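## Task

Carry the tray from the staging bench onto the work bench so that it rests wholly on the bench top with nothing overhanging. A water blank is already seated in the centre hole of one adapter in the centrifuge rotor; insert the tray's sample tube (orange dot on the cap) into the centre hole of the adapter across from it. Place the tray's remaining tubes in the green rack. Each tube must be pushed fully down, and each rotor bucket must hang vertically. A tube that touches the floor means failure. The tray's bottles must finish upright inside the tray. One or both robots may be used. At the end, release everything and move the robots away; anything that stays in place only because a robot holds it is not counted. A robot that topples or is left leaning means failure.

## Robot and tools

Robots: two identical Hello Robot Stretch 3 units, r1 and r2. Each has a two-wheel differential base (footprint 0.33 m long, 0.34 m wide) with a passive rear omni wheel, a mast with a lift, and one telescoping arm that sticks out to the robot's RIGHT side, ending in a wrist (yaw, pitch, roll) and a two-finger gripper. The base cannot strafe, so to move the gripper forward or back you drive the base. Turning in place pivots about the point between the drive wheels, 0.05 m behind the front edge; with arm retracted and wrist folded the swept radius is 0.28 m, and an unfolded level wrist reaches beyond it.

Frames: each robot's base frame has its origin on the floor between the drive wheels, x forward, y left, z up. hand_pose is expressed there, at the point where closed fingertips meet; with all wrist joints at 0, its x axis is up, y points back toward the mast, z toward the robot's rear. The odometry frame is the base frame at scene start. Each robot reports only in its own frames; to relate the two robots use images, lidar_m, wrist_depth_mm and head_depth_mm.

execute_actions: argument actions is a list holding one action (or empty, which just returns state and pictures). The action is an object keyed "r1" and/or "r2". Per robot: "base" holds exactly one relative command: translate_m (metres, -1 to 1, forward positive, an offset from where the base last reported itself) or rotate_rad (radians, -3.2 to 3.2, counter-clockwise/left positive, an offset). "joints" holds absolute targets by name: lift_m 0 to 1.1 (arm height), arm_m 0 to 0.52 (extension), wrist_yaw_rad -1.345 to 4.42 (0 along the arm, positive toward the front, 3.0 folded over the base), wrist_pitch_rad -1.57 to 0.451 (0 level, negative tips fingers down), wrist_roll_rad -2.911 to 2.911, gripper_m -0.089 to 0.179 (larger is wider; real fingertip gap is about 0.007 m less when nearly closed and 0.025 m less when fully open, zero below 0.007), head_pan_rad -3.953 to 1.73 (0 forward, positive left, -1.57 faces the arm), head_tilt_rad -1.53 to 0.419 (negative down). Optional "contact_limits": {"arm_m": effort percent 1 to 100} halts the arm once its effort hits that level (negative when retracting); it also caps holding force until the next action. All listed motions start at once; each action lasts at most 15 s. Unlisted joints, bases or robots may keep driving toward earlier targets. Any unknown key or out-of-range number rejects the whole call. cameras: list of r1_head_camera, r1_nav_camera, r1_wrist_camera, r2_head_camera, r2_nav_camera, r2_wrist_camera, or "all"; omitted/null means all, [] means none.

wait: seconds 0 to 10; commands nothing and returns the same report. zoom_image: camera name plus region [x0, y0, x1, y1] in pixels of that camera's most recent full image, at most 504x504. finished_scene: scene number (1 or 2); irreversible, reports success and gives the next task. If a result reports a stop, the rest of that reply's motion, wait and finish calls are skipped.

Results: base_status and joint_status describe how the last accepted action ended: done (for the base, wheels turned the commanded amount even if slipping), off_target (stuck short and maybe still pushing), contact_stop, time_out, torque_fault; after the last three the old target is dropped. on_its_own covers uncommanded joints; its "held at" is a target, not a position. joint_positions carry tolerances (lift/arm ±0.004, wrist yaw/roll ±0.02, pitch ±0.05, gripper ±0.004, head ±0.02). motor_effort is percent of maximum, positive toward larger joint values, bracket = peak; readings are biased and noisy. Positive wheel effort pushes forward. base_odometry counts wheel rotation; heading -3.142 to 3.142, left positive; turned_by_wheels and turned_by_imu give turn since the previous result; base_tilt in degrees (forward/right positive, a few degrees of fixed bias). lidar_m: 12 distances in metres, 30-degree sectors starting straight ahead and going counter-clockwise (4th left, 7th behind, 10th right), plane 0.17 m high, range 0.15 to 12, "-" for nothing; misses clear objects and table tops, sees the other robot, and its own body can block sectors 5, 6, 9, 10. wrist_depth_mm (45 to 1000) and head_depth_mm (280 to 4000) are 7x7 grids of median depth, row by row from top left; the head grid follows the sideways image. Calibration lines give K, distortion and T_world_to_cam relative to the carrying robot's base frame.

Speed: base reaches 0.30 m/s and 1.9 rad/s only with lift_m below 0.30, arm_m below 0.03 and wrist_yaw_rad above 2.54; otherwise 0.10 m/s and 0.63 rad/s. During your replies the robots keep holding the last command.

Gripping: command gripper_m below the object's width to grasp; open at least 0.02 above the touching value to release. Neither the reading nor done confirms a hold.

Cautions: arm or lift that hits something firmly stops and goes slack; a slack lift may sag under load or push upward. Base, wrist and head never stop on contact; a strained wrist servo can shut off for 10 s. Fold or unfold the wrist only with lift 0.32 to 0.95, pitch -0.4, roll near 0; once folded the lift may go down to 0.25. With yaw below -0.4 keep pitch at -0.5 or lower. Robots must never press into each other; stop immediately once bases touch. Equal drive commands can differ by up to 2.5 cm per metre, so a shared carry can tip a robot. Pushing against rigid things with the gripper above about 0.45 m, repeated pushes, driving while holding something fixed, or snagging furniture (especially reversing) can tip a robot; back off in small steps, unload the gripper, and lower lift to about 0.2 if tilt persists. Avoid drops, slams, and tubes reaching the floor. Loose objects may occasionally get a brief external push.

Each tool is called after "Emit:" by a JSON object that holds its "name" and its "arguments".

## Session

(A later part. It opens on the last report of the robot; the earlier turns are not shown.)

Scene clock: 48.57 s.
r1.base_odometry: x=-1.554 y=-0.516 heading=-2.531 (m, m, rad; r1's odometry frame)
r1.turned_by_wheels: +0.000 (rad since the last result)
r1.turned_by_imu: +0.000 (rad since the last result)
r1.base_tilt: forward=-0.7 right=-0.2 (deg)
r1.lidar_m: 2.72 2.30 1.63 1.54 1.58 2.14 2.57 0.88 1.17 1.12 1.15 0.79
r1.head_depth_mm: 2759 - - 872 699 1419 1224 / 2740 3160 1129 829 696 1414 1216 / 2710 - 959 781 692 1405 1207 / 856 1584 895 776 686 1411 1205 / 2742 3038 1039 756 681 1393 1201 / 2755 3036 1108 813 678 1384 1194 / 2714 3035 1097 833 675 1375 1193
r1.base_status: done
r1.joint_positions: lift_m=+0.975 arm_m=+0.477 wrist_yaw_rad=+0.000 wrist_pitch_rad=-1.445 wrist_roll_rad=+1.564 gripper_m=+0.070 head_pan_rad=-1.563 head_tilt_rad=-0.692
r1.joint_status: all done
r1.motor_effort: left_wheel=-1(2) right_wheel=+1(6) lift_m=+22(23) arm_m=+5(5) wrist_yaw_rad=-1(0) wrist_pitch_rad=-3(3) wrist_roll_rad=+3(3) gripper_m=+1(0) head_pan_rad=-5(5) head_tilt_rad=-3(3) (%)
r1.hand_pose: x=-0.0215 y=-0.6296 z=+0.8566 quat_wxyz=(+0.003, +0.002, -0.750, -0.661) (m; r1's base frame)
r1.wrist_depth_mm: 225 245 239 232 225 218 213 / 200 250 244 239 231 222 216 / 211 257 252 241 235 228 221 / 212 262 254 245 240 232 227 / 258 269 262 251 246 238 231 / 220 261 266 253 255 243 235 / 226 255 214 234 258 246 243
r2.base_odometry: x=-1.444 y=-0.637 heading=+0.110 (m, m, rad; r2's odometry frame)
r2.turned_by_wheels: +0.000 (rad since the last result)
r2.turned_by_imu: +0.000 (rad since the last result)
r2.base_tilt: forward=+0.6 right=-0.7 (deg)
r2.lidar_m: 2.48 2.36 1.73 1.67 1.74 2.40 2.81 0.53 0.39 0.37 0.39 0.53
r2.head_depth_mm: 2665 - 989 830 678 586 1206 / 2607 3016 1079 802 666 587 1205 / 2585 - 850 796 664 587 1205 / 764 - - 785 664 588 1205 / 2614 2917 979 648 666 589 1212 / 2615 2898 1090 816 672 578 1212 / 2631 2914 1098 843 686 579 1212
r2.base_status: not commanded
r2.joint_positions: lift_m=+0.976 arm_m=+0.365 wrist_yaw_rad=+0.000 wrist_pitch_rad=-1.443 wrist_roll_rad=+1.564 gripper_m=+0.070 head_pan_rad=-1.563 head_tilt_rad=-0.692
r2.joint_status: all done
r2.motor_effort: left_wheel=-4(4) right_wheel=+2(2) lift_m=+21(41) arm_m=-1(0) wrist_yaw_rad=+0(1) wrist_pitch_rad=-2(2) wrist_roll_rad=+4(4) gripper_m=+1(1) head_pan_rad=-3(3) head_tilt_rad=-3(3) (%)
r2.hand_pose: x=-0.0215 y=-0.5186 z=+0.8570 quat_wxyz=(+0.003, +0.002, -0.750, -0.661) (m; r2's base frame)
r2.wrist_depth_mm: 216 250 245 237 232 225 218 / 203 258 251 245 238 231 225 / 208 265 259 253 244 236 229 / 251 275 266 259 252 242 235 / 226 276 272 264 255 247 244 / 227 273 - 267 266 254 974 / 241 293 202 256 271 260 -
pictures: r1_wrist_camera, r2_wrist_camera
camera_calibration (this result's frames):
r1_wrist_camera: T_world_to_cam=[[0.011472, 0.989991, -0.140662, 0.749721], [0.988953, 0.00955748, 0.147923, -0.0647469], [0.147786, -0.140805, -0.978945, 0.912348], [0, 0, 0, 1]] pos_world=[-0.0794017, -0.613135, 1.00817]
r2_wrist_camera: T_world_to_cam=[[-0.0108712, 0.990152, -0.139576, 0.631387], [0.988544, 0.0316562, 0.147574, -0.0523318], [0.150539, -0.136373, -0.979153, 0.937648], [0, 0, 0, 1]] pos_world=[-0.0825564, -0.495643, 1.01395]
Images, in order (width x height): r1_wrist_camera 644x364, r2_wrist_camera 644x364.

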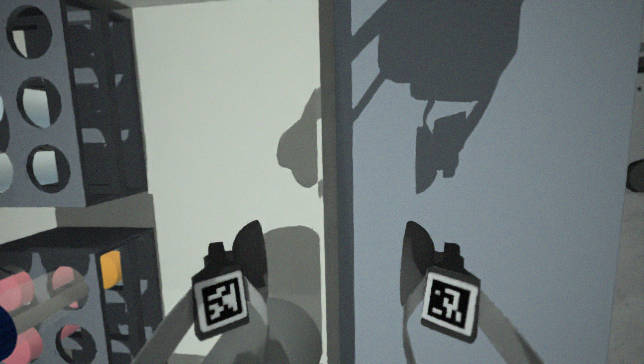

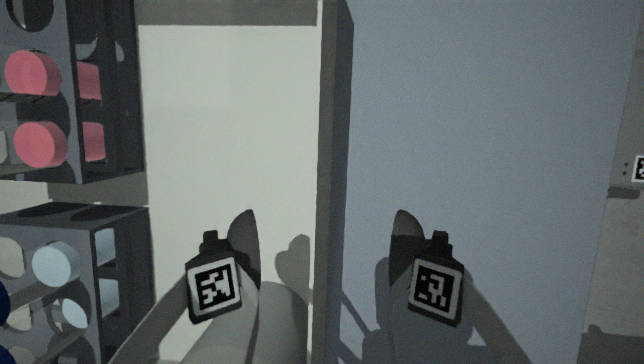

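Emit:
{"name": "execute_actions", "arguments": {"actions": [{"r1":{"joints":{"lift_m":0.915,"arm_m":0.483,"gripper_m":0.055}},"r2":{"joints":{"lift_m":0.915,"arm_m":0.368,"gripper_m":0.055}}}], "cameras": ["r1_wrist_camera","r2_wrist_camera"]}}

Emit:
{"name": "execute_actions", "arguments": {"actions": [{"r1":{"joints":{"gripper_m":-0.05}},"r2":{"joints":{"gripper_m":-0.05}}}], "cameras": []}}

Emit:
{"name": "execute_actions", "arguments": {"actions": [{"r1":{"joints":{"lift_m":1.03,"head_pan_rad":-2.2}},"r2":{"joints":{"lift_m":1.03,"head_pan_rad":-0.7}}}], "cameras": ["r1_nav_camera","r2_nav_camera","r1_wrist_camera","r2_wrist_camera"]}}

Scene clock: 51.83 s.
r1.base_odometry: x=-1.554 y=-0.516 heading=-2.531 (m, m, rad; r1's odometry frame)
r1.turned_by_wheels: +0.000 (rad since the last result)
r1.turned_by_imu: +0.000 (rad since the last result)
r1.base_tilt: forward=-0.7 right=-0.3 (deg)
r1.lidar_m: 2.73 2.30 1.63 1.54 1.58 2.14 2.56 0.88 1.17 1.12 1.15 0.79
r1.head_depth_mm: 2789 3134 3154 - - 1411 1219 / 2787 2980 1101 812 695 1410 1219 / 2756 2954 - 782 693 1405 1213 / 1366 962 - 776 687 1405 1203 / 1308 3036 1039 755 683 1395 1198 / 2735 3089 1109 815 680 1391 1193 / 2721 3021 1086 834 675 1373 1192
r1.base_status: not commanded
r1.joint_positions: lift_m=+0.915 arm_m=+0.483 wrist_yaw_rad=+0.000 wrist_pitch_rad=-1.445 wrist_roll_rad=+1.564 gripper_m=+0.055 head_pan_rad=-1.563 head_tilt_rad=-0.692
r1.joint_status: all done
r1.motor_effort: left_wheel=-1(1) right_wheel=+1(1) lift_m=+22(22) arm_m=+6(5) wrist_yaw_rad=+0(0) wrist_pitch_rad=-3(3) wrist_roll_rad=+3(3) gripper_m=+0(59) head_pan_rad=-5(5) head_tilt_rad=-3(3) (%)
r1.hand_pose: x=-0.0215 y=-0.6355 z=+0.7966 quat_wxyz=(+0.003, +0.002, -0.750, -0.661) (m; r1's base frame)
r1.wrist_depth_mm: 189 188 181 174 172 165 161 / 194 192 184 177 174 167 163 / 196 197 188 181 177 171 168 / 200 201 192 185 182 176 169 / 212 206 198 192 185 180 173 / 188 208 205 194 - 185 176 / 188 217 205 199 194 185 179
r2.base_odometry: x=-1.444 y=-0.637 heading=+0.110 (m, m, rad; r2's odometry frame)
r2.turned_by_wheels: +0.000 (rad since the last result)
r2.turned_by_imu: +0.000 (rad since the last result)
r2.base_tilt: forward=+0.7 right=-0.8 (deg)
r2.lidar_m: 2.49 2.36 1.74 1.67 1.74 2.39 2.81 0.53 0.39 0.37 0.39 0.53
r2.head_depth_mm: 2681 2935 - - 678 585 1201 / 2654 2877 974 796 667 585 1202 / 2648 2817 - 800 664 588 1211 / 1334 848 1056 783 663 590 1212 / 1267 2877 979 649 666 590 1214 / 2604 2902 1094 813 670 577 1213 / 2640 2910 1095 843 686 579 1214
r2.base_status: not commanded
r2.joint_positions: lift_m=+0.915 arm_m=+0.368 wrist_yaw_rad=+0.000 wrist_pitch_rad=-1.443 wrist_roll_rad=+1.564 gripper_m=+0.055 head_pan_rad=-1.563 head_tilt_rad=-0.692
r2.joint_status: all done
r2.motor_effort: left_wheel=-4(4) right_wheel=+2(2) lift_m=+22(22) arm_m=+3(4) wrist_yaw_rad=+1(1) wrist_pitch_rad=-2(2) wrist_roll_rad=+4(4) gripper_m=+0(67) head_pan_rad=-4(3) head_tilt_rad=-3(3) (%)
r2.hand_pose: x=-0.0215 y=-0.5210 z=+0.7969 quat_wxyz=(+0.003, +0.002, -0.750, -0.661) (m; r2's base frame)
r2.wrist_depth_mm: 195 193 186 179 175 171 167 / 200 199 191 182 181 175 170 / 204 202 195 188 185 179 174 / 208 209 202 193 191 183 178 / 217 215 207 200 193 189 183 / 196 222 - 206 - 193 187 / 201 229 203 210 205 197 191
pictures: r1_wrist_camera, r2_wrist_camera
camera_calibration (this result's frames):
r1_wrist_camera: T_world_to_cam=[[0.0114725, 0.990006, -0.140555, 0.747113], [0.988953, 0.00954095, 0.147924, -0.055824], [0.147786, -0.140699, -0.97896, 0.852837], [0, 0, 0, 1]] pos_world=[-0.0794017, -0.619121, 0.948162]
r2_wrist_camera: T_world_to_cam=[[-0.0108713, 0.990166, -0.139476, 0.625321], [0.988544, 0.0316415, 0.147577, -0.0434097], [0.150539, -0.136274, -0.979167, 0.878621], [0, 0, 0, 1]] pos_world=[-0.0825564, -0.498064, 0.95394]
Images, in order (width x height): r1_wrist_camera 644x364, r2_wrist_camera 644x364.

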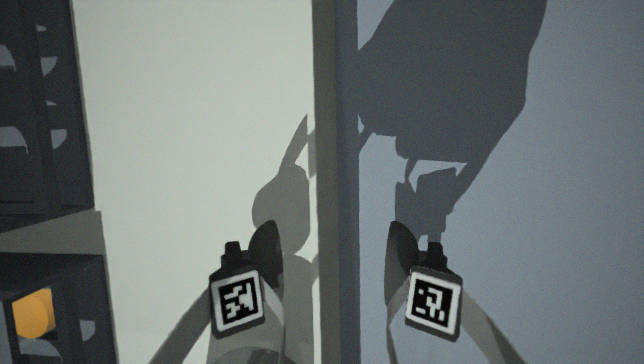

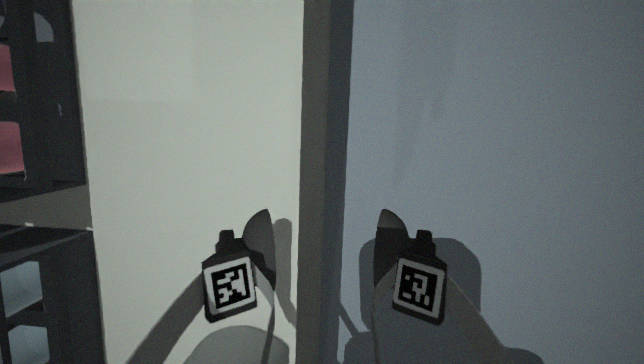

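Scene clock: 53.37 s.
r1.base_odometry: x=-1.554 y=-0.516 heading=-2.531 (m, m, rad; r1's odometry frame)
r1.turned_by_wheels: +0.000 (rad since the last result)
r1.turned_by_imu: +0.000 (rad since the last result)
r1.base_tilt: forward=-0.8 right=-0.2 (deg)
r1.lidar_m: 2.73 2.30 1.63 1.54 1.58 2.14 2.56 0.88 1.18 1.12 1.16 0.79
r1.head_depth_mm: 2794 3075 3147 - - 1409 1224 / 2777 2992 1097 812 697 1411 1217 / 2769 2946 - 782 690 1410 1210 / 1362 955 - 778 686 1402 1209 / 1309 3084 1037 757 682 1395 1199 / 2743 3035 1110 812 679 1386 1195 / 2744 3040 1094 835 676 1382 1192
r1.base_status: not commanded
r1.joint_positions: lift_m=+0.915 arm_m=+0.483 wrist_yaw_rad=+0.000 wrist_pitch_rad=-1.425 wrist_roll_rad=+1.564 gripper_m=-0.049 head_pan_rad=-1.563 head_tilt_rad=-0.692
r1.joint_status: all done
r1.motor_effort: left_wheel=+0(2) right_wheel=+1(1) lift_m=+22(23) arm_m=+2(5) wrist_yaw_rad=-1(1) wrist_pitch_rad=-12(12) wrist_roll_rad=+3(3) gripper_m=-20(94) head_pan_rad=-4(4) head_tilt_rad=-3(3) (%)
r1.hand_pose: x=-0.0215 y=-0.6408 z=+0.7967 quat_wxyz=(+0.003, +0.002, -0.756, -0.654) (m; r1's base frame)
r1.wrist_depth_mm: 191 190 181 175 170 163 159 / 195 195 186 178 174 168 161 / 196 199 189 182 177 171 164 / 202 202 194 187 182 174 167 / 215 209 201 191 184 178 170 / 189 211 205 - 187 182 173 / 190 219 209 198 195 185 178
r2.base_odometry: x=-1.444 y=-0.637 heading=+0.110 (m, m, rad; r2's odometry frame)
r2.turned_by_wheels: +0.000 (rad since the last result)
r2.turned_by_imu: +0.000 (rad since the last result)
r2.base_tilt: forward=+0.7 right=-0.8 (deg)
r2.lidar_m: 2.49 2.36 1.74 1.67 1.74 2.40 2.81 0.53 0.39 0.37 0.39 0.53
r2.head_depth_mm: 2653 2961 - - 677 585 1199 / 2668 2875 976 797 668 586 1202 / 2690 2850 - 795 664 587 1208 / 1336 845 1129 782 663 588 1208 / 1266 2876 977 646 666 589 1209 / 2616 2914 1091 816 670 576 1213 / 2633 2901 1095 841 687 578 1215
r2.base_status: not commanded
r2.joint_positions: lift_m=+0.915 arm_m=+0.368 wrist_yaw_rad=-0.001 wrist_pitch_rad=-1.412 wrist_roll_rad=+1.569 gripper_m=-0.049 head_pan_rad=-1.563 head_tilt_rad=-0.692
r2.joint_status: all done
r2.motor_effort: left_wheel=-3(4) right_wheel=+0(2) lift_m=+22(22) arm_m=+1(4) wrist_yaw_rad=+1(1) wrist_pitch_rad=-14(14) wrist_roll_rad=+0(4) gripper_m=-26(100) head_pan_rad=-4(4) head_tilt_rad=-3(2) (%)
r2.hand_pose: x=-0.0216 y=-0.5294 z=+0.7973 quat_wxyz=(+0.001, +0.000, -0.761, -0.649) (m; r2's base frame)
r2.wrist_depth_mm: 196 195 187 180 175 168 162 / 181 202 194 185 179 172 166 / 184 207 198 190 185 176 170 / 192 213 204 194 188 181 174 / 214 220 209 198 193 185 178 / 197 226 216 - 198 191 181 / 203 233 201 210 206 195 186
pictures: none
No camera images: the call's "cameras" was empty. Leave "cameras" out to get every camera's image.

Scene clock: 55.23 s.
r1.base_odometry: x=-1.554 y=-0.516 heading=-2.530 (m, m, rad; r1's odometry frame)
r1.turned_by_wheels: +0.000 (rad since the last result)
r1.turned_by_imu: +0.000 (rad since the last result)
r1.base_tilt: forward=-0.7 right=-0.2 (deg)
r1.lidar_m: 2.73 2.30 1.63 1.54 1.58 2.13 2.56 0.88 1.17 1.12 1.15 0.79
r1.head_depth_mm: - - - - - 1362 1220 / - - - - - 1384 1217 / 3823 - - - 1637 1401 1208 / 3473 - - - 1628 1402 1203 / 3229 - - 832 745 1391 1196 / 3034 - 1011 840 699 1384 1190 / 2865 - 1042 833 674 1348 1188
r1.base_status: not commanded
r1.joint_positions: lift_m=+1.030 arm_m=+0.483 wrist_yaw_rad=+0.000 wrist_pitch_rad=-1.422 wrist_roll_rad=+1.564 gripper_m=-0.049 head_pan_rad=-2.193 head_tilt_rad=-0.692
r1.joint_status: all done
r1.motor_effort: left_wheel=-1(1) right_wheel=+0(1) lift_m=+32(33) arm_m=+1(3) wrist_yaw_rad=+0(0) wrist_pitch_rad=-14(15) wrist_roll_rad=+3(3) gripper_m=-19(19) head_pan_rad=-5(52) head_tilt_rad=-4(3) (%)
r1.hand_pose: x=-0.0215 y=-0.6418 z=+0.9113 quat_wxyz=(+0.003, +0.002, -0.758, -0.653) (m; r1's base frame)
r1.wrist_depth_mm: 193 192 184 178 275 266 256 / 196 195 187 181 280 271 262 / 199 201 191 184 288 275 265 / 204 204 195 188 294 279 274 / 217 210 201 191 297 284 935 / 189 214 205 - 301 291 975 / 191 218 208 198 317 300 -
r2.base_odometry: x=-1.444 y=-0.637 heading=+0.110 (m, m, rad; r2's odometry frame)
r2.turned_by_wheels: +0.000 (rad since the last result)
r2.turned_by_imu: +0.000 (rad since the last result)
r2.base_tilt: forward=+0.7 right=-0.8 (deg)
r2.lidar_m: 2.49 2.35 1.73 1.68 1.73 2.39 2.81 0.53 0.39 0.37 0.39 0.53
r2.head_depth_mm: 3009 3244 1012 830 678 572 1177 / 3284 3434 1075 835 679 614 1205 / 3583 3670 1079 835 680 1363 1166 / - 3681 2603 837 721 1402 1166 / - 3693 2626 842 1141 1239 1211 / - 3783 2634 904 1577 1404 1214 / - 3748 2569 2038 1658 1409 1211
r2.base_status: not commanded
r2.joint_positions: lift_m=+1.029 arm_m=+0.368 wrist_yaw_rad=-0.001 wrist_pitch_rad=-1.414 wrist_roll_rad=+1.569 gripper_m=-0.046 head_pan_rad=-0.707 head_tilt_rad=-0.692
r2.joint_status: all done
r2.motor_effort: left_wheel=-3(3) right_wheel=+2(2) lift_m=+52(56) arm_m=+1(1) wrist_yaw_rad=+1(1) wrist_pitch_rad=-14(14) wrist_roll_rad=+1(0) gripper_m=-24(26) head_pan_rad=+5(55) head_tilt_rad=-2(2) (%)
r2.hand_pose: x=-0.0216 y=-0.5290 z=+0.9110 quat_wxyz=(+0.001, +0.000, -0.760, -0.650) (m; r2's base frame)
r2.wrist_depth_mm: 195 196 187 181 279 270 263 / 182 201 192 187 286 275 269 / 184 208 198 193 292 282 275 / 192 212 205 198 304 290 286 / 212 219 211 202 308 295 - / 197 225 216 - 312 305 - / 202 234 200 213 328 311 -
pictures: r1_nav_camera (sideways: a quarter turn counterclockwise sets it upright), r1_wrist_camera, r2_nav_camera (sideways: a quarter turn counterclockwise sets it upright), r2_wrist_camera
camera_calibration (this result's frames):
r1_nav_camera: T_world_to_cam=[[-0.380328, -0.507261, 0.773329, -0.963885], [-0.821982, 0.568656, -0.0312493, 0.0976816], [-0.423906, -0.647547, -0.633235, 0.78737], [0, 0, 0, 1]] pos_world=[0.047471, -0.0346293, 1.24704]
r1_wrist_camera: T_world_to_cam=[[0.0114681, 0.986505, -0.163327, 0.787902], [0.988953, 0.0129507, 0.147663, -0.0703111], [0.147786, -0.163216, -0.975459, 0.946643], [0, 0, 0, 1]] pos_world=[-0.0794017, -0.621852, 1.06248]
r2_nav_camera: T_world_to_cam=[[0.478021, -0.380358, 0.791722, -0.99413], [-0.619961, -0.784628, -0.00263367, 0.0586448], [0.622209, -0.489578, -0.610875, 0.751095], [0, 0, 0, 1]] pos_world=[0.0442342, 0.0356087, 1.24606]
r2_wrist_camera: T_world_to_cam=[[-0.0054818, 0.985599, -0.169013, 0.673739], [0.988611, 0.0307606, 0.147315, -0.0602093], [0.150392, -0.166281, -0.974542, 0.96915], [0, 0, 0, 1]] pos_world=[-0.082536, -0.501033, 1.06722]
Images, in order (width x height): r1_nav_camera 672x504, r1_wrist_camera 644x364, r2_nav_camera 672x504, r2_wrist_camera 644x364.

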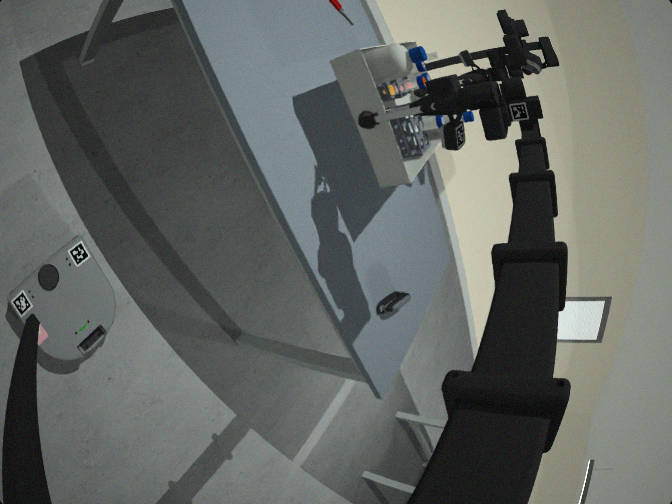

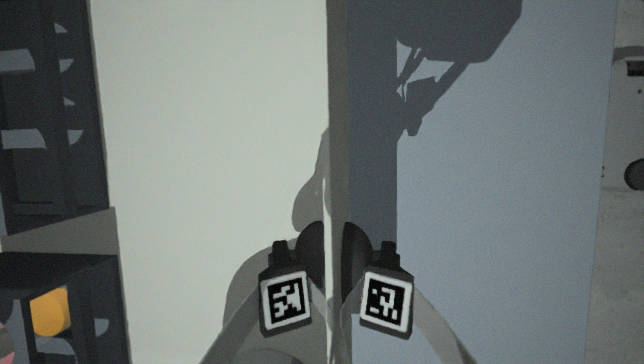

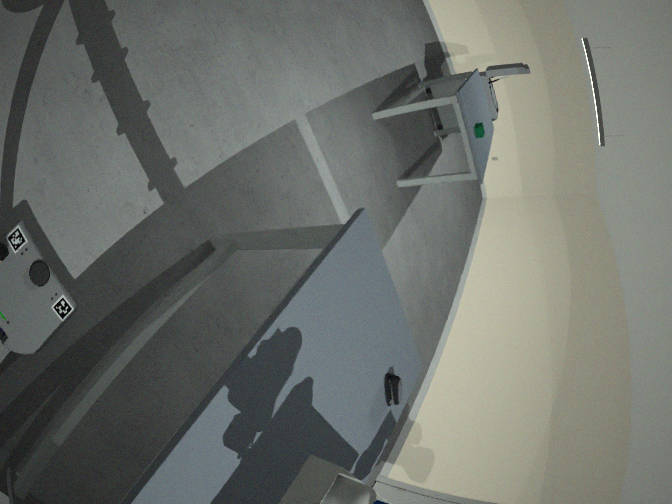

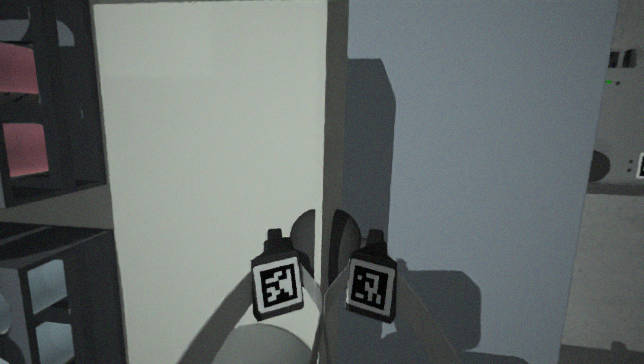

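Emit:
{"name": "execute_actions", "arguments": {"actions": [{"r1":{"base":{"translate_m":-0.5},"joints":{"arm_m":0.494}},"r2":{"base":{"translate_m":0.5}}}], "cameras": ["r1_wrist_camera","r2_wrist_camera"]}}

Scene clock: 65.50 s.
r1.base_odometry: x=-1.145 y=-0.229 heading=-2.531 (m, m, rad; r1's odometry frame)
r1.turned_by_wheels: +0.000 (rad since the last result)
r1.turned_by_imu: +0.003 (rad since the last result)
r1.base_tilt: forward=-0.8 right=-0.3 (deg)
r1.lidar_m: 3.21 2.26 1.59 1.52 1.59 2.12 3.49 2.08 0.55 1.14 1.17 1.24
r1.head_depth_mm: - - - - - 1365 1226 / - - - - - 1408 1216 / 3811 - - - 1629 1411 1207 / 3512 - - - 1640 1398 1207 / 3321 - - 2010 809 1326 1178 / 3033 - 2465 866 716 1353 1196 / 2835 - 2548 836 674 1382 1189
r1.base_status: done
r1.joint_positions: lift_m=+1.030 arm_m=+0.494 wrist_yaw_rad=+0.000 wrist_pitch_rad=-1.410 wrist_roll_rad=+1.564 gripper_m=-0.046 head_pan_rad=-2.193 head_tilt_rad=-0.692
r1.joint_status: all done
r1.on_its_own: wrist_pitch_rad is at rest, and its effort (-21) is outside its rest range (-20 to +32)
r1.motor_effort: left_wheel=+0(3) right_wheel=+1(5) lift_m=+31(32) arm_m=+2(3) wrist_yaw_rad=+1(0) wrist_pitch_rad=-21(21) wrist_roll_rad=+3(3) gripper_m=-20(20) head_pan_rad=-5(5) head_tilt_rad=-3(3) (%)
r1.hand_pose: x=-0.0215 y=-0.6559 z=+0.9115 quat_wxyz=(+0.003, +0.002, -0.761, -0.648) (m; r1's base frame)
r1.wrist_depth_mm: 195 194 185 177 278 263 254 / 197 197 188 182 278 267 259 / 203 201 192 187 287 273 264 / 206 205 198 188 288 280 271 / 216 212 201 135 293 283 963 / 192 215 209 135 301 293 953 / 193 220 210 197 313 291 -
r2.base_odometry: x=-0.947 y=-0.582 heading=+0.110 (m, m, rad; r2's odometry frame)
r2.turned_by_wheels: +0.000 (rad since the last result)
r2.turned_by_imu: -0.004 (rad since the last result)
r2.base_tilt: forward=+0.8 right=-0.7 (deg)
r2.lidar_m: 1.99 2.37 1.74 1.67 1.74 2.39 3.32 0.53 0.39 0.38 0.39 2.21
r2.head_depth_mm: 2987 3225 2592 2032 696 572 1179 / 3264 3415 2584 2017 1653 615 804 / 3551 3672 2606 2023 1651 1397 1208 / - 3737 2617 2028 1657 1402 1208 / - 3670 2634 2040 1653 1403 1209 / - 3708 2525 2032 1657 1407 1210 / - 2136 2654 2040 1666 1407 1210
r2.base_status: done
r2.joint_positions: lift_m=+1.029 arm_m=+0.368 wrist_yaw_rad=-0.001 wrist_pitch_rad=-1.404 wrist_roll_rad=+1.569 gripper_m=-0.042 head_pan_rad=-0.707 head_tilt_rad=-0.692
r2.joint_status: not commanded
r2.on_its_own: gripper_m is held at -0.044, not at your -0.050, by its stall guard, which is not easing now
r2.motor_effort: left_wheel=-2(2) right_wheel=+1(9) lift_m=+52(52) arm_m=+1(1) wrist_yaw_rad=+1(1) wrist_pitch_rad=-17(17) wrist_roll_rad=+0(0) gripper_m=-24(24) head_pan_rad=+5(5) head_tilt_rad=-2(3) (%)
r2.hand_pose: x=-0.0216 y=-0.5316 z=+0.9112 quat_wxyz=(+0.001, +0.000, -0.763, -0.646) (m; r2's base frame)
r2.wrist_depth_mm: 197 198 188 182 281 269 262 / 184 203 194 188 289 275 266 / 187 210 199 192 295 280 272 / 194 213 205 199 302 288 283 / 214 221 212 202 309 296 - / 198 227 220 - 313 302 - / 204 234 200 214 324 308 -
pictures: r1_wrist_camera, r2_wrist_camera
camera_calibration (this result's frames):
r1_wrist_camera: T_world_to_cam=[[0.0114769, 0.984471, -0.17517, 0.811347], [0.988953, 0.0147154, 0.147497, -0.0688461], [0.147784, -0.174928, -0.973427, 0.934982], [0, 0, 0, 1]] pos_world=[-0.0794018, -0.634181, 1.06242]
r2_wrist_camera: T_world_to_cam=[[-0.00547602, 0.983892, -0.178682, 0.68419], [0.988613, 0.0321981, 0.146997, -0.0590995], [0.150383, -0.175842, -0.972864, 0.962279], [0, 0, 0, 1]] pos_world=[-0.0825368, -0.502056, 1.06711]
Images, in order (width x height): r1_wrist_camera 644x364, r2_wrist_camera 644x364.

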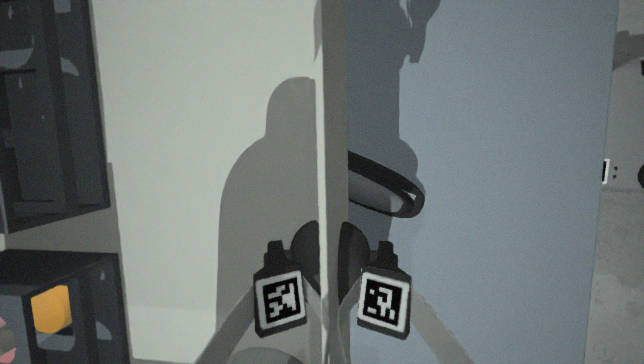

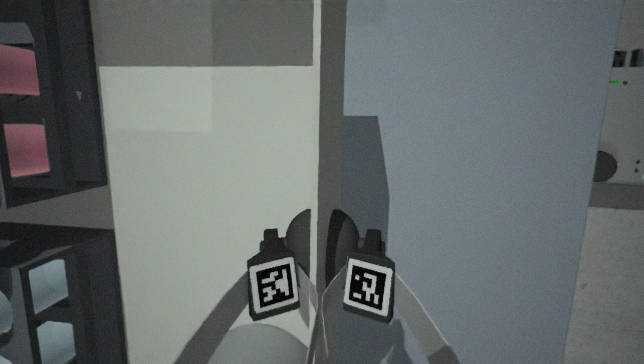

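Emit:
{"name": "execute_actions", "arguments": {"actions": [{"r1":{"base":{"translate_m":-0.8},"joints":{"arm_m":0.47,"lift_m":1.06}},"r2":{"base":{"translate_m":0.8},"joints":{"lift_m":1.06}}}], "cameras": ["r1_wrist_camera","r2_wrist_camera"]}}

Scene clock: 75.70 s.
r1.base_odometry: x=-0.490 y=+0.230 heading=-2.531 (m, m, rad; r1's odometry frame)
r1.turned_by_wheels: +0.000 (rad since the last result)
r1.turned_by_imu: +0.008 (rad since the last result)
r1.base_tilt: forward=-0.8 right=-0.2 (deg)
r1.lidar_m: 2.01 2.21 1.58 1.52 1.56 2.10 2.68 1.32 1.68 1.54 0.75 0.73
r1.head_depth_mm: - - - - 1655 1425 1221 / - - - 1961 1688 1407 1221 / - - - 2024 1674 1411 1210 / - - - 2000 1673 1394 1205 / - - 2643 2061 1664 1394 1196 / - - 2672 2041 1654 1384 1195 / - 3241 2634 2028 1646 1372 1189
r1.base_status: done
r1.joint_positions: lift_m=+1.060 arm_m=+0.471 wrist_yaw_rad=+0.000 wrist_pitch_rad=-1.349 wrist_roll_rad=+1.564 gripper_m=-0.046 head_pan_rad=-2.193 head_tilt_rad=-0.692
r1.joint_status: all done
r1.on_its_own: wrist_pitch_rad is at rest, and its effort (-51) is outside its rest range (-20 to +32)
r1.motor_effort: left_wheel=+0(2) right_wheel=+0(5) lift_m=+32(33) arm_m=-12(13) wrist_yaw_rad=+0(1) wrist_pitch_rad=-51(51) wrist_roll_rad=+3(3) gripper_m=-24(23) head_pan_rad=-5(5) head_tilt_rad=-3(3) (%)
r1.hand_pose: x=-0.0215 y=-0.6485 z=+0.9430 quat_wxyz=(+0.003, +0.002, -0.781, -0.625) (m; r1's base frame)
r1.wrist_depth_mm: 211 209 195 169 - 942 870 / 195 211 201 191 - 958 881 / 199 216 203 195 - 970 - / 206 221 208 200 - - 954 / 235 228 213 188 - - 929 / 204 230 219 - - - 955 / 212 235 215 206 - - -
r2.base_odometry: x=-0.152 y=-0.494 heading=+0.110 (m, m, rad; r2's odometry frame)
r2.turned_by_wheels: +0.000 (rad since the last result)
r2.turned_by_imu: -0.010 (rad since the last result)
r2.base_tilt: forward=+0.7 right=-0.7 (deg)
r2.lidar_m: 1.41 2.40 1.74 1.67 1.73 2.36 1.51 0.70 1.17 1.55 3.23 1.20
r2.head_depth_mm: 3010 3214 2592 2005 1646 1390 1206 / 3247 3409 2605 2013 1646 1395 1207 / 3516 3616 2599 2025 1647 1394 1206 / - 3659 2407 1905 1658 1392 1210 / - 1545 2514 2034 1663 1400 1212 / - 1547 2432 2037 1662 1401 1213 / - 1481 1283 1981 1584 1408 1215
r2.base_status: done
r2.joint_positions: lift_m=+1.059 arm_m=+0.368 wrist_yaw_rad=-0.001 wrist_pitch_rad=-1.344 wrist_roll_rad=+1.569 gripper_m=-0.042 head_pan_rad=-0.707 head_tilt_rad=-0.692
r2.joint_status: all done
r2.on_its_own: gripper_m is held at -0.044, not at your -0.050, by its stall guard, which is not easing now; wrist_pitch_rad is at rest, and its effort (-41) is outside its rest range (-20 to +32)
r2.motor_effort: left_wheel=-2(3) right_wheel=-1(9) lift_m=+53(58) arm_m=-2(2) wrist_yaw_rad=+0(1) wrist_pitch_rad=-41(41) wrist_roll_rad=+1(0) gripper_m=-30(29) head_pan_rad=+4(5) head_tilt_rad=-3(3) (%)
r2.hand_pose: x=-0.0216 y=-0.5471 z=+0.9427 quat_wxyz=(+0.001, +0.000, -0.782, -0.623) (m; r2's base frame)
r2.wrist_depth_mm: 209 208 196 170 - 986 918 / 193 214 202 177 - - - / 199 221 208 184 - 986 - / 207 229 214 192 - - - / 219 236 221 141 - - 999 / 205 241 233 145 - - - / 209 251 200 210 - - -
pictures: r1_wrist_camera, r2_wrist_camera
camera_calibration (this result's frames):
r1_wrist_camera: T_world_to_cam=[[0.0114194, 0.972044, -0.234521, 0.857451], [0.988952, 0.0236866, 0.146331, -0.0666869], [0.147795, -0.233601, -0.961034, 0.91722], [0, 0, 0, 1]] pos_world=[-0.0794021, -0.617636, 1.09233]
r2_wrist_camera: T_world_to_cam=[[-0.00547913, 0.97149, -0.237017, 0.753371], [0.988621, 0.0408937, 0.144762, -0.0563568], [0.150328, -0.233527, -0.96066, 0.947169], [0, 0, 0, 1]] pos_world=[-0.0825423, -0.508398, 1.09663]
Images, in order (width x height): r1_wrist_camera 644x364, r2_wrist_camera 644x364.

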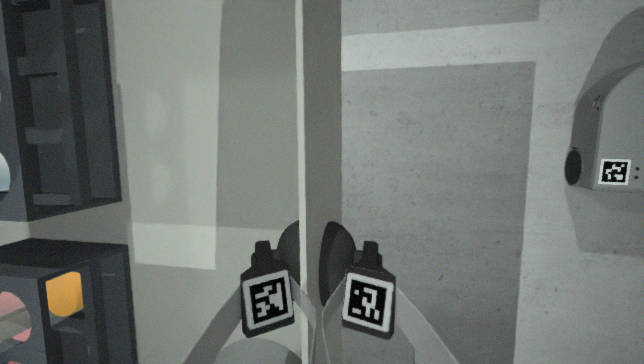

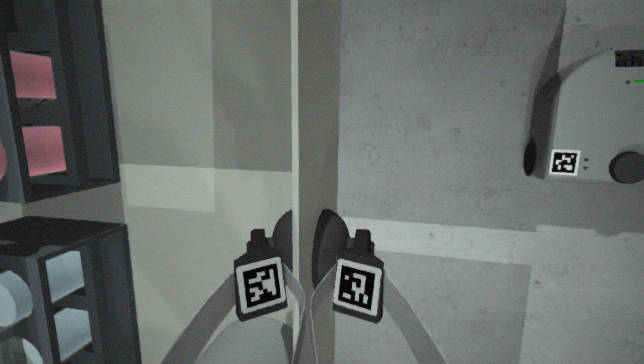

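Emit:
{"name": "execute_actions", "arguments": {"actions": [{"r1":{"base":{"rotate_rad":0.015},"joints":{"arm_m":0.497}},"r2":{"base":{"rotate_rad":-0.015},"joints":{"arm_m":0.4}}}], "cameras": []}}

Emit:
{"name": "execute_actions", "arguments": {"actions": [{"r1":{"base":{"translate_m":-0.5}},"r2":{"base":{"translate_m":0.5}}}], "cameras": ["r1_wrist_camera","r2_wrist_camera","r2_nav_camera"]}}

Scene clock: 78.90 s.
r1.base_odometry: x=-0.490 y=+0.230 heading=-2.516 (m, m, rad; r1's odometry frame)
r1.turned_by_wheels: +0.015 (rad since the last result)
r1.turned_by_imu: +0.015 (rad since the last result)
r1.base_tilt: forward=-0.7 right=-0.3 (deg)
r1.lidar_m: 2.00 2.13 1.58 1.52 1.57 2.13 2.68 1.32 1.70 1.54 0.74 0.73
r1.head_depth_mm: - - - - 1656 1423 1218 / - - - 1975 1696 1418 1214 / - - - 2027 1681 1408 1215 / - - - 2008 1673 1399 1202 / - - 2649 2065 1665 1392 1206 / - - 2697 2048 1662 1384 1199 / - 3177 2676 2038 1645 1386 1192
r1.base_status: done
r1.joint_positions: lift_m=+1.060 arm_m=+0.497 wrist_yaw_rad=+0.000 wrist_pitch_rad=-1.435 wrist_roll_rad=+1.565 gripper_m=-0.046 head_pan_rad=-2.193 head_tilt_rad=-0.692
r1.joint_status: all done
r1.motor_effort: left_wheel=-1(6) right_wheel=+1(7) lift_m=+31(32) arm_m=+4(11) wrist_yaw_rad=+0(1) wrist_pitch_rad=-7(51) wrist_roll_rad=+3(3) gripper_m=-18(23) head_pan_rad=-4(5) head_tilt_rad=-4(3) (%)
r1.hand_pose: x=-0.0215 y=-0.6522 z=+0.9411 quat_wxyz=(+0.002, +0.002, -0.753, -0.658) (m; r1's base frame)
r1.wrist_depth_mm: 196 198 190 184 - 967 919 / 199 201 192 189 - 961 940 / 205 204 196 190 - - - / 191 207 201 195 - - - / 219 212 204 198 - - - / 190 215 210 - - - - / 195 220 213 208 - - -
r2.base_odometry: x=-0.152 y=-0.494 heading=+0.095 (m, m, rad; r2's odometry frame)
r2.turned_by_wheels: -0.015 (rad since the last result)
r2.turned_by_imu: -0.015 (rad since the last result)
r2.base_tilt: forward=+0.5 right=-0.9 (deg)
r2.lidar_m: 1.34 2.43 1.74 1.67 1.73 2.33 1.60 0.70 1.18 1.55 3.20 1.20
r2.head_depth_mm: 3004 3172 2582 2020 1646 1390 1207 / 3200 3395 2606 2024 1653 1392 1204 / 3487 3616 2616 2036 1651 1397 1208 / 3815 3668 2416 1963 1656 1397 1210 / - 1541 2611 2041 1669 1400 1210 / - 1550 2445 2035 1666 1406 1207 / - 1470 1298 2043 1587 1409 1215
r2.base_status: done
r2.joint_positions: lift_m=+1.059 arm_m=+0.400 wrist_yaw_rad=-0.001 wrist_pitch_rad=-1.432 wrist_roll_rad=+1.569 gripper_m=-0.042 head_pan_rad=-0.707 head_tilt_rad=-0.692
r2.joint_status: all done
r2.on_its_own: gripper_m is held at -0.044, not at your -0.050, by its stall guard, which is not easing now
r2.motor_effort: left_wheel=+1(7) right_wheel=-2(10) lift_m=+53(53) arm_m=+3(1) wrist_yaw_rad=+1(2) wrist_pitch_rad=-6(41) wrist_roll_rad=+0(1) gripper_m=-24(29) head_pan_rad=+5(5) head_tilt_rad=-3(3) (%)
r2.hand_pose: x=-0.0215 y=-0.5560 z=+0.9408 quat_wxyz=(+0.001, +0.000, -0.754, -0.657) (m; r2's base frame)
r2.wrist_depth_mm: 197 196 188 184 - - 967 / 201 201 194 190 - - - / 187 208 200 194 - - - / 193 216 207 201 - - - / 223 224 212 204 - - - / 197 228 221 - - - - / 204 238 201 217 - - -
pictures: none
No camera images: the call's "cameras" was empty. Leave "cameras" out to get every camera's image.

Scene clock: 85.17 s.
r1.base_odometry: x=-0.084 y=+0.523 heading=-2.516 (m, m, rad; r1's odometry frame)
r1.turned_by_wheels: +0.000 (rad since the last result)
r1.turned_by_imu: +0.002 (rad since the last result)
r1.base_tilt: forward=-0.8 right=-0.2 (deg)
r1.lidar_m: 2.50 2.14 1.57 1.51 1.56 2.13 2.20 0.88 1.36 1.54 1.55 1.14
r1.head_depth_mm: - - - - 1713 1423 1225 / - - - 1099 1559 1417 1216 / - - - 2023 1685 1405 1215 / - - - 1946 1676 1396 1204 / - - 2378 1916 1651 1386 1197 / - - 2711 2054 1643 1387 1198 / - 3208 2655 2026 1641 1383 1192
r1.base_status: done
r1.joint_positions: lift_m=+1.060 arm_m=+0.497 wrist_yaw_rad=+0.000 wrist_pitch_rad=-1.444 wrist_roll_rad=+1.565 gripper_m=-0.046 head_pan_rad=-2.193 head_tilt_rad=-0.692
r1.joint_status: not commanded
r1.motor_effort: left_wheel=-2(3) right_wheel=+2(3) lift_m=+31(32) arm_m=+4(4) wrist_yaw_rad=+0(1) wrist_pitch_rad=-3(8) wrist_roll_rad=+3(2) gripper_m=-18(17) head_pan_rad=-5(5) head_tilt_rad=-3(4) (%)
r1.hand_pose: x=-0.0215 y=-0.6499 z=+0.9410 quat_wxyz=(+0.002, +0.002, -0.750, -0.661) (m; r1's base frame)
r1.wrist_depth_mm: 194 196 189 186 - 943 908 / 197 198 193 188 - 974 953 / 201 203 197 190 - - - / 189 207 199 194 - - - / 219 212 204 197 - - - / 189 215 209 - - - - / 193 219 215 207 - - -
r2.base_odometry: x=+0.346 y=-0.447 heading=+0.095 (m, m, rad; r2's odometry frame)
r2.turned_by_wheels: +0.000 (rad since the last result)
r2.turned_by_imu: -0.003 (rad since the last result)
r2.base_tilt: forward=+0.7 right=-0.9 (deg)
r2.lidar_m: 1.29 2.45 1.76 1.69 1.74 2.34 1.57 1.16 1.51 1.55 1.19 0.74
r2.head_depth_mm: 2961 3157 2595 2015 1646 1386 1202 / 3186 3395 1232 1844 1614 1393 1202 / 3503 3568 1126 2023 1645 1395 1209 / 3800 3681 1082 1900 1657 1401 1210 / - 1540 1086 933 1620 1314 1213 / - 1552 1096 888 1331 1345 1215 / - 1555 1094 1869 1581 1403 1216
r2.base_status: done
r2.joint_positions: lift_m=+1.059 arm_m=+0.400 wrist_yaw_rad=-0.001 wrist_pitch_rad=-1.442 wrist_roll_rad=+1.569 gripper_m=-0.043 head_pan_rad=-0.707 head_tilt_rad=-0.692
r2.joint_status: not commanded
r2.on_its_own: gripper_m is held at -0.044, not at your -0.050, by its stall guard, which is not easing now
r2.motor_effort: left_wheel=+0(4) right_wheel=-2(6) lift_m=+53(53) arm_m=+3(3) wrist_yaw_rad=+0(1) wrist_pitch_rad=-3(6) wrist_roll_rad=+0(0) gripper_m=-22(23) head_pan_rad=+5(5) head_tilt_rad=-3(2) (%)
r2.hand_pose: x=-0.0215 y=-0.5536 z=+0.9407 quat_wxyz=(+0.001, +0.000, -0.751, -0.660) (m; r2's base frame)
r2.wrist_depth_mm: 195 195 187 183 - 990 977 / 200 200 194 189 - - - / 187 206 200 194 - - - / 190 213 206 201 - - - / 223 221 211 206 - - - / 196 228 220 - - - - / 204 234 201 213 - - -
pictures: r1_wrist_camera, r2_nav_camera (sideways: a quarter turn counterclockwise sets it upright), r2_wrist_camera
camera_calibration (this result's frames):
r1_wrist_camera: T_world_to_cam=[[0.0126449, 0.989831, -0.141688, 0.782654], [0.98894, 0.00856143, 0.148068, -0.077834], [0.147775, -0.141993, -0.978775, 0.991251], [0, 0, 0, 1]] pos_world=[-0.0794053, -0.633278, 1.09263]
r2_nav_camera: T_world_to_cam=[[0.478058, -0.380311, 0.791722, -0.994131], [-0.619885, -0.784688, -0.00263367, 0.0586443], [0.622257, -0.489518, -0.610875, 0.751094], [0, 0, 0, 1]] pos_world=[0.0442307, 0.0356124, 1.24606]
r2_wrist_camera: T_world_to_cam=[[-0.00549822, 0.989972, -0.14116, 0.67917], [0.988607, 0.0266149, 0.148147, -0.0669038], [0.150418, -0.138737, -0.978839, 1.01324], [0, 0, 0, 1]] pos_world=[-0.0825337, -0.530005, 1.09758]
Images, in order (width x height): r1_wrist_camera 644x364, r2_nav_camera 672x504, r2_wrist_camera 644x364.

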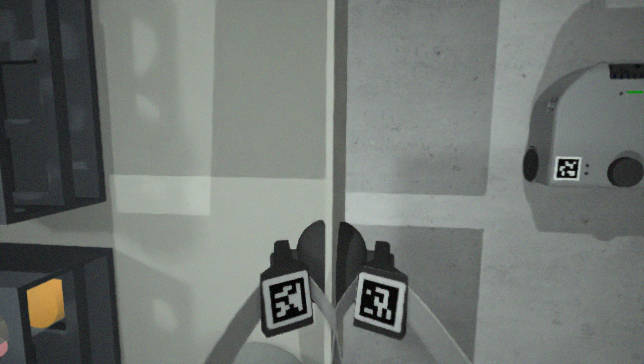

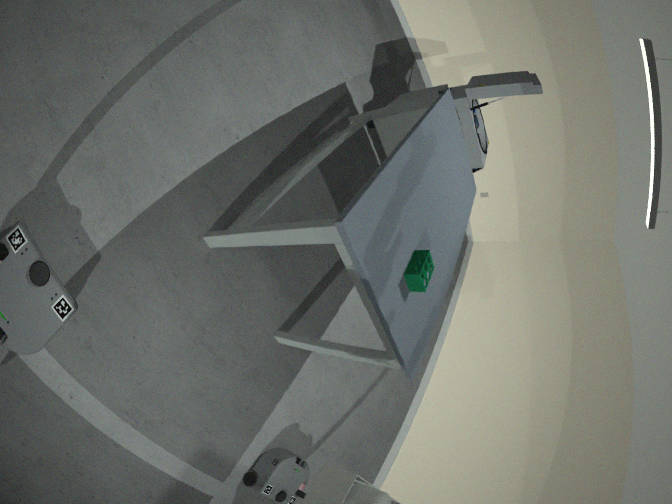

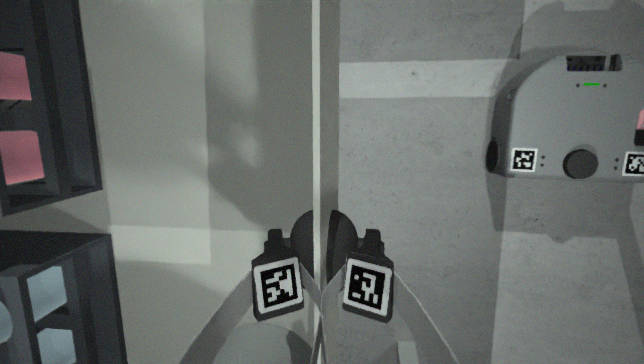

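Emit:
{"name": "execute_actions", "arguments": {"actions": [{"r1":{"base":{"translate_m":-0.85},"joints":{"arm_m":0.44}},"r2":{"base":{"translate_m":0.85},"joints":{"arm_m":0.445}}}], "cameras": ["r1_wrist_camera","r2_wrist_camera"]}}

Scene clock: 96.70 s.
r1.base_odometry: x=+0.605 y=+1.021 heading=-2.516 (m, m, rad; r1's odometry frame)
r1.turned_by_wheels: +0.000 (rad since the last result)
r1.turned_by_imu: +0.002 (rad since the last result)
r1.base_tilt: forward=-0.7 right=-0.2 (deg)
r1.lidar_m: 1.97 2.15 1.56 1.50 1.56 2.12 2.00 1.39 1.22 0.53 0.54 1.95
r1.head_depth_mm: - - - - 1713 1423 1222 / - - - 1963 1698 1419 1213 / - - - 894 1679 1411 1216 / - - - 850 1663 1404 1204 / - - 1090 845 1581 1391 1198 / - - 1107 841 741 1389 1195 / - 3253 1096 807 712 1378 1189
r1.base_status: done
r1.joint_positions: lift_m=+1.060 arm_m=+0.440 wrist_yaw_rad=+0.000 wrist_pitch_rad=-1.450 wrist_roll_rad=+1.565 gripper_m=-0.046 head_pan_rad=-2.193 head_tilt_rad=-0.692
r1.joint_status: all done
r1.motor_effort: left_wheel=-1(5) right_wheel=+2(2) lift_m=+32(32) arm_m=-6(8) wrist_yaw_rad=+0(0) wrist_pitch_rad=+0(9) wrist_roll_rad=+3(3) gripper_m=-17(19) head_pan_rad=-5(4) head_tilt_rad=-3(3) (%)
r1.hand_pose: x=-0.0215 y=-0.5920 z=+0.9410 quat_wxyz=(+0.002, +0.002, -0.748, -0.664) (m; r1's base frame)
r1.wrist_depth_mm: 194 195 188 184 302 980 924 / 198 197 191 187 312 972 - / 200 202 195 191 318 - - / 203 207 200 194 327 - - / 216 210 204 196 328 - - / 188 216 207 - 334 - - / 194 218 211 206 348 - -
r2.base_odometry: x=+1.192 y=-0.367 heading=+0.095 (m, m, rad; r2's odometry frame)
r2.turned_by_wheels: +0.000 (rad since the last result)
r2.turned_by_imu: -0.005 (rad since the last result)
r2.base_tilt: forward=+0.7 right=-0.8 (deg)
r2.lidar_m: 1.18 2.51 1.79 1.71 1.76 2.36 1.99 2.19 0.36 0.34 0.35 0.47
r2.head_depth_mm: 2930 3136 1074 832 678 572 525 / 3176 3353 1078 834 680 573 1185 / 3423 3534 1078 835 681 615 1208 / 3662 3680 1084 837 682 1365 1145 / 3605 3725 1089 840 741 1403 1186 / 3310 1643 1090 844 1618 1340 1216 / 3119 1582 1095 904 1621 1407 1211
r2.base_status: done
r2.joint_positions: lift_m=+1.059 arm_m=+0.445 wrist_yaw_rad=-0.001 wrist_pitch_rad=-1.448 wrist_roll_rad=+1.569 gripper_m=-0.043 head_pan_rad=-0.707 head_tilt_rad=-0.692
r2.joint_status: all done
r2.on_its_own: gripper_m is held at -0.044, not at your -0.050, by its stall guard, which is not easing now
r2.motor_effort: left_wheel=+2(5) right_wheel=-3(6) lift_m=+53(53) arm_m=+2(4) wrist_yaw_rad=+0(1) wrist_pitch_rad=+0(7) wrist_roll_rad=+1(0) gripper_m=-22(22) head_pan_rad=+5(5) head_tilt_rad=-2(2) (%)
r2.hand_pose: x=-0.0215 y=-0.5969 z=+0.9406 quat_wxyz=(+0.001, +0.000, -0.749, -0.663) (m; r2's base frame)
r2.wrist_depth_mm: 194 193 186 183 310 301 293 / 197 199 193 188 319 309 301 / 186 205 199 193 330 318 309 / 187 213 204 200 332 325 313 / 223 219 212 204 342 332 321 / 195 225 220 - 348 342 325 / 201 232 201 215 363 344 338
pictures: r1_wrist_camera, r2_wrist_camera
camera_calibration (this result's frames):
r1_wrist_camera: T_world_to_cam=[[0.0126409, 0.990732, -0.135239, 0.719798], [0.98894, 0.00760093, 0.14812, -0.07894], [0.147775, -0.135616, -0.979679, 1.00405], [0, 0, 0, 1]] pos_world=[-0.0794054, -0.576361, 1.09269]
r2_wrist_camera: T_world_to_cam=[[-0.00559701, 0.990887, -0.134579, 0.716429], [0.988604, 0.0257291, 0.148325, -0.066441], [0.150436, -0.132215, -0.979739, 1.01191], [0, 0, 0, 1]] pos_world=[-0.0825346, -0.5744, 1.09768]
Images, in order (width x height): r1_wrist_camera 644x364, r2_wrist_camera 644x364.

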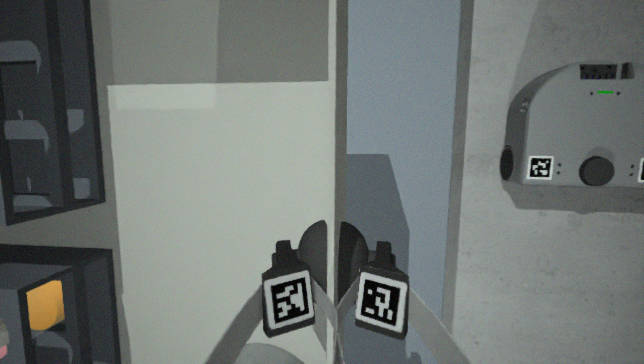

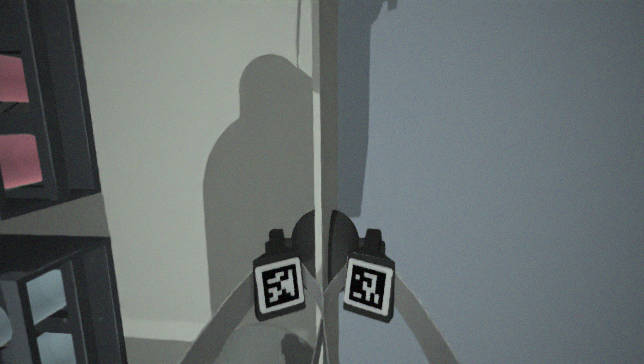

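Emit:
{"name": "execute_actions", "arguments": {"actions": [{"r1":{"base":{"translate_m":-0.7},"joints":{"arm_m":0.445}},"r2":{"base":{"translate_m":0.7},"joints":{"arm_m":0.422}}}], "cameras": ["r1_nav_camera","r2_nav_camera","r1_wrist_camera"]}}

Scene clock: 106.10 s.
r1.base_odometry: x=+1.172 y=+1.431 heading=-2.516 (m, m, rad; r1's odometry frame)
r1.turned_by_wheels: +0.000 (rad since the last result)
r1.turned_by_imu: +0.002 (rad since the last result)
r1.base_tilt: forward=-0.8 right=-0.2 (deg)
r1.lidar_m: 2.63 2.14 1.56 1.50 1.55 2.11 2.67 0.79 0.82 1.18 1.22 0.96
r1.head_depth_mm: - - - - 1407 1417 1219 / - - - 1176 1266 1404 1212 / - - - 920 1179 1350 1209 / - - - 854 1625 1399 1206 / - - 1091 847 1585 1388 1204 / - - 1106 840 777 1388 1196 / - 3234 1096 806 711 1374 1192
r1.base_status: done
r1.joint_positions: lift_m=+1.060 arm_m=+0.445 wrist_yaw_rad=+0.000 wrist_pitch_rad=-1.449 wrist_roll_rad=+1.565 gripper_m=-0.046 head_pan_rad=-2.193 head_tilt_rad=-0.692
r1.joint_status: all done
r1.motor_effort: left_wheel=-1(4) right_wheel=+2(4) lift_m=+32(32) arm_m=+3(4) wrist_yaw_rad=+0(1) wrist_pitch_rad=+0(12) wrist_roll_rad=+2(2) gripper_m=-18(19) head_pan_rad=-5(5) head_tilt_rad=-3(4) (%)
r1.hand_pose: x=-0.0215 y=-0.5966 z=+0.9410 quat_wxyz=(+0.002, +0.002, -0.748, -0.663) (m; r1's base frame)
r1.wrist_depth_mm: 195 196 188 185 303 977 950 / 196 199 192 187 314 - - / 201 202 195 190 315 - - / 205 204 199 194 324 - - / 216 211 203 197 332 - - / 188 215 208 - 338 - - / 193 220 212 208 344 - -
r2.base_odometry: x=+1.889 y=-0.300 heading=+0.095 (m, m, rad; r2's odometry frame)
r2.turned_by_wheels: +0.000 (rad since the last result)
r2.turned_by_imu: -0.004 (rad since the last result)
r2.base_tilt: forward=+0.6 right=-0.9 (deg)
r2.lidar_m: 1.34 2.54 1.82 1.73 1.78 2.38 2.68 0.47 0.33 0.32 0.33 0.44
r2.head_depth_mm: 2888 3142 1072 831 678 572 504 / 3137 3324 2596 834 679 573 1144 / 3330 3497 1323 834 680 587 1212 / 3095 3278 1200 837 683 1312 1163 / 2850 1435 1096 841 703 1030 1165 / 2639 1432 1025 1067 1101 1361 1208 / 2451 842 907 1123 1439 1404 1213
r2.base_status: done
r2.joint_positions: lift_m=+1.059 arm_m=+0.422 wrist_yaw_rad=+0.000 wrist_pitch_rad=-1.447 wrist_roll_rad=+1.569 gripper_m=-0.043 head_pan_rad=-0.707 head_tilt_rad=-0.692
r2.joint_status: all done
r2.on_its_own: gripper_m is held at -0.044, not at your -0.050, by its stall guard, which is not easing now
r2.motor_effort: left_wheel=+2(5) right_wheel=-3(7) lift_m=+53(53) arm_m=-1(3) wrist_yaw_rad=+0(2) wrist_pitch_rad=+0(8) wrist_roll_rad=+0(0) gripper_m=-21(24) head_pan_rad=+5(5) head_tilt_rad=-3(2) (%)
r2.hand_pose: x=-0.0215 y=-0.5746 z=+0.9406 quat_wxyz=(+0.001, +0.000, -0.749, -0.662) (m; r2's base frame)
r2.wrist_depth_mm: 194 193 187 183 310 301 291 / 198 200 193 188 317 307 299 / 187 205 199 194 327 314 304 / 187 212 205 198 332 323 313 / 223 219 211 205 344 331 323 / 196 225 219 - 351 341 328 / 203 233 202 214 364 351 341
pictures: r1_nav_camera (sideways: a quarter turn counterclockwise sets it upright), r1_wrist_camera, r2_nav_camera (sideways: a quarter turn counterclockwise sets it upright)
camera_calibration (this result's frames):
r1_nav_camera: T_world_to_cam=[[-0.380386, -0.507217, 0.773329, -0.963885], [-0.821917, 0.56875, -0.0312493, 0.0976812], [-0.42398, -0.647499, -0.633235, 0.78737], [0, 0, 0, 1]] pos_world=[0.047467, -0.034634, 1.24704]
r1_wrist_camera: T_world_to_cam=[[0.0126413, 0.990605, -0.136165, 0.725109], [0.98894, 0.00773894, 0.148112, -0.0788174], [0.147775, -0.136532, -0.979552, 1.00277], [0, 0, 0, 1]] pos_world=[-0.0794054, -0.580777, 1.09268]
r2_nav_camera: T_world_to_cam=[[0.478073, -0.380291, 0.791722, -0.994131], [-0.619852, -0.784714, -0.00263366, 0.0586441], [0.622278, -0.489492, -0.610875, 0.751094], [0, 0, 0, 1]] pos_world=[0.0442292, 0.035614, 1.24606]
Images, in order (width x height): r1_nav_camera 672x504, r1_wrist_camera 644x364, r2_nav_camera 672x504.

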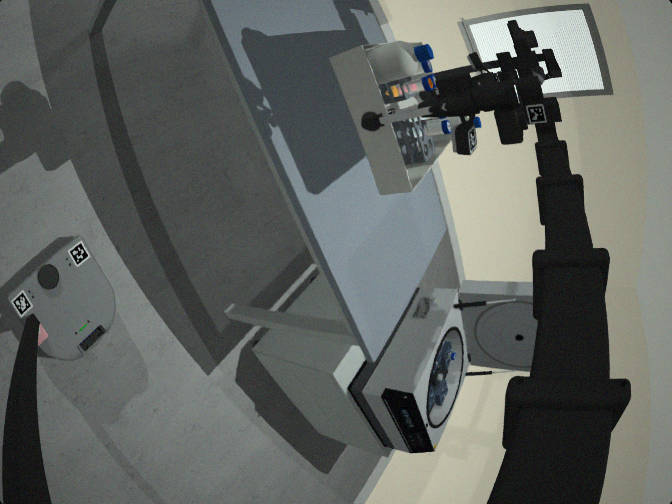

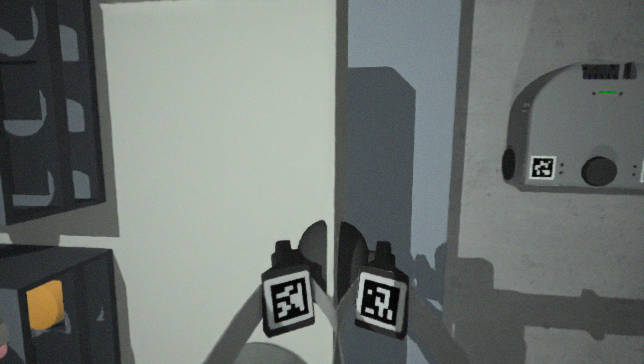

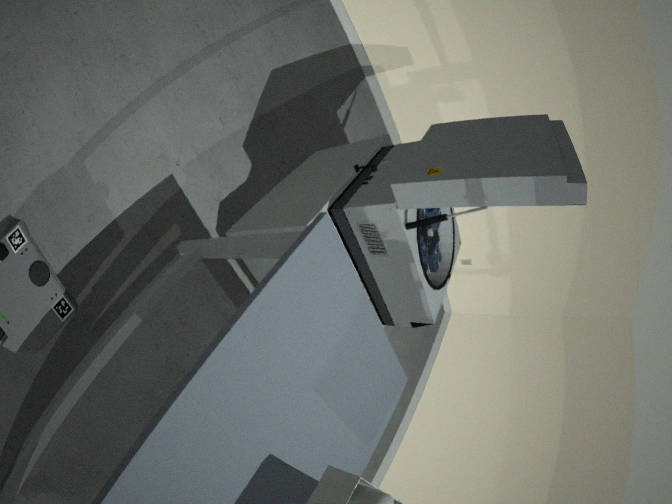

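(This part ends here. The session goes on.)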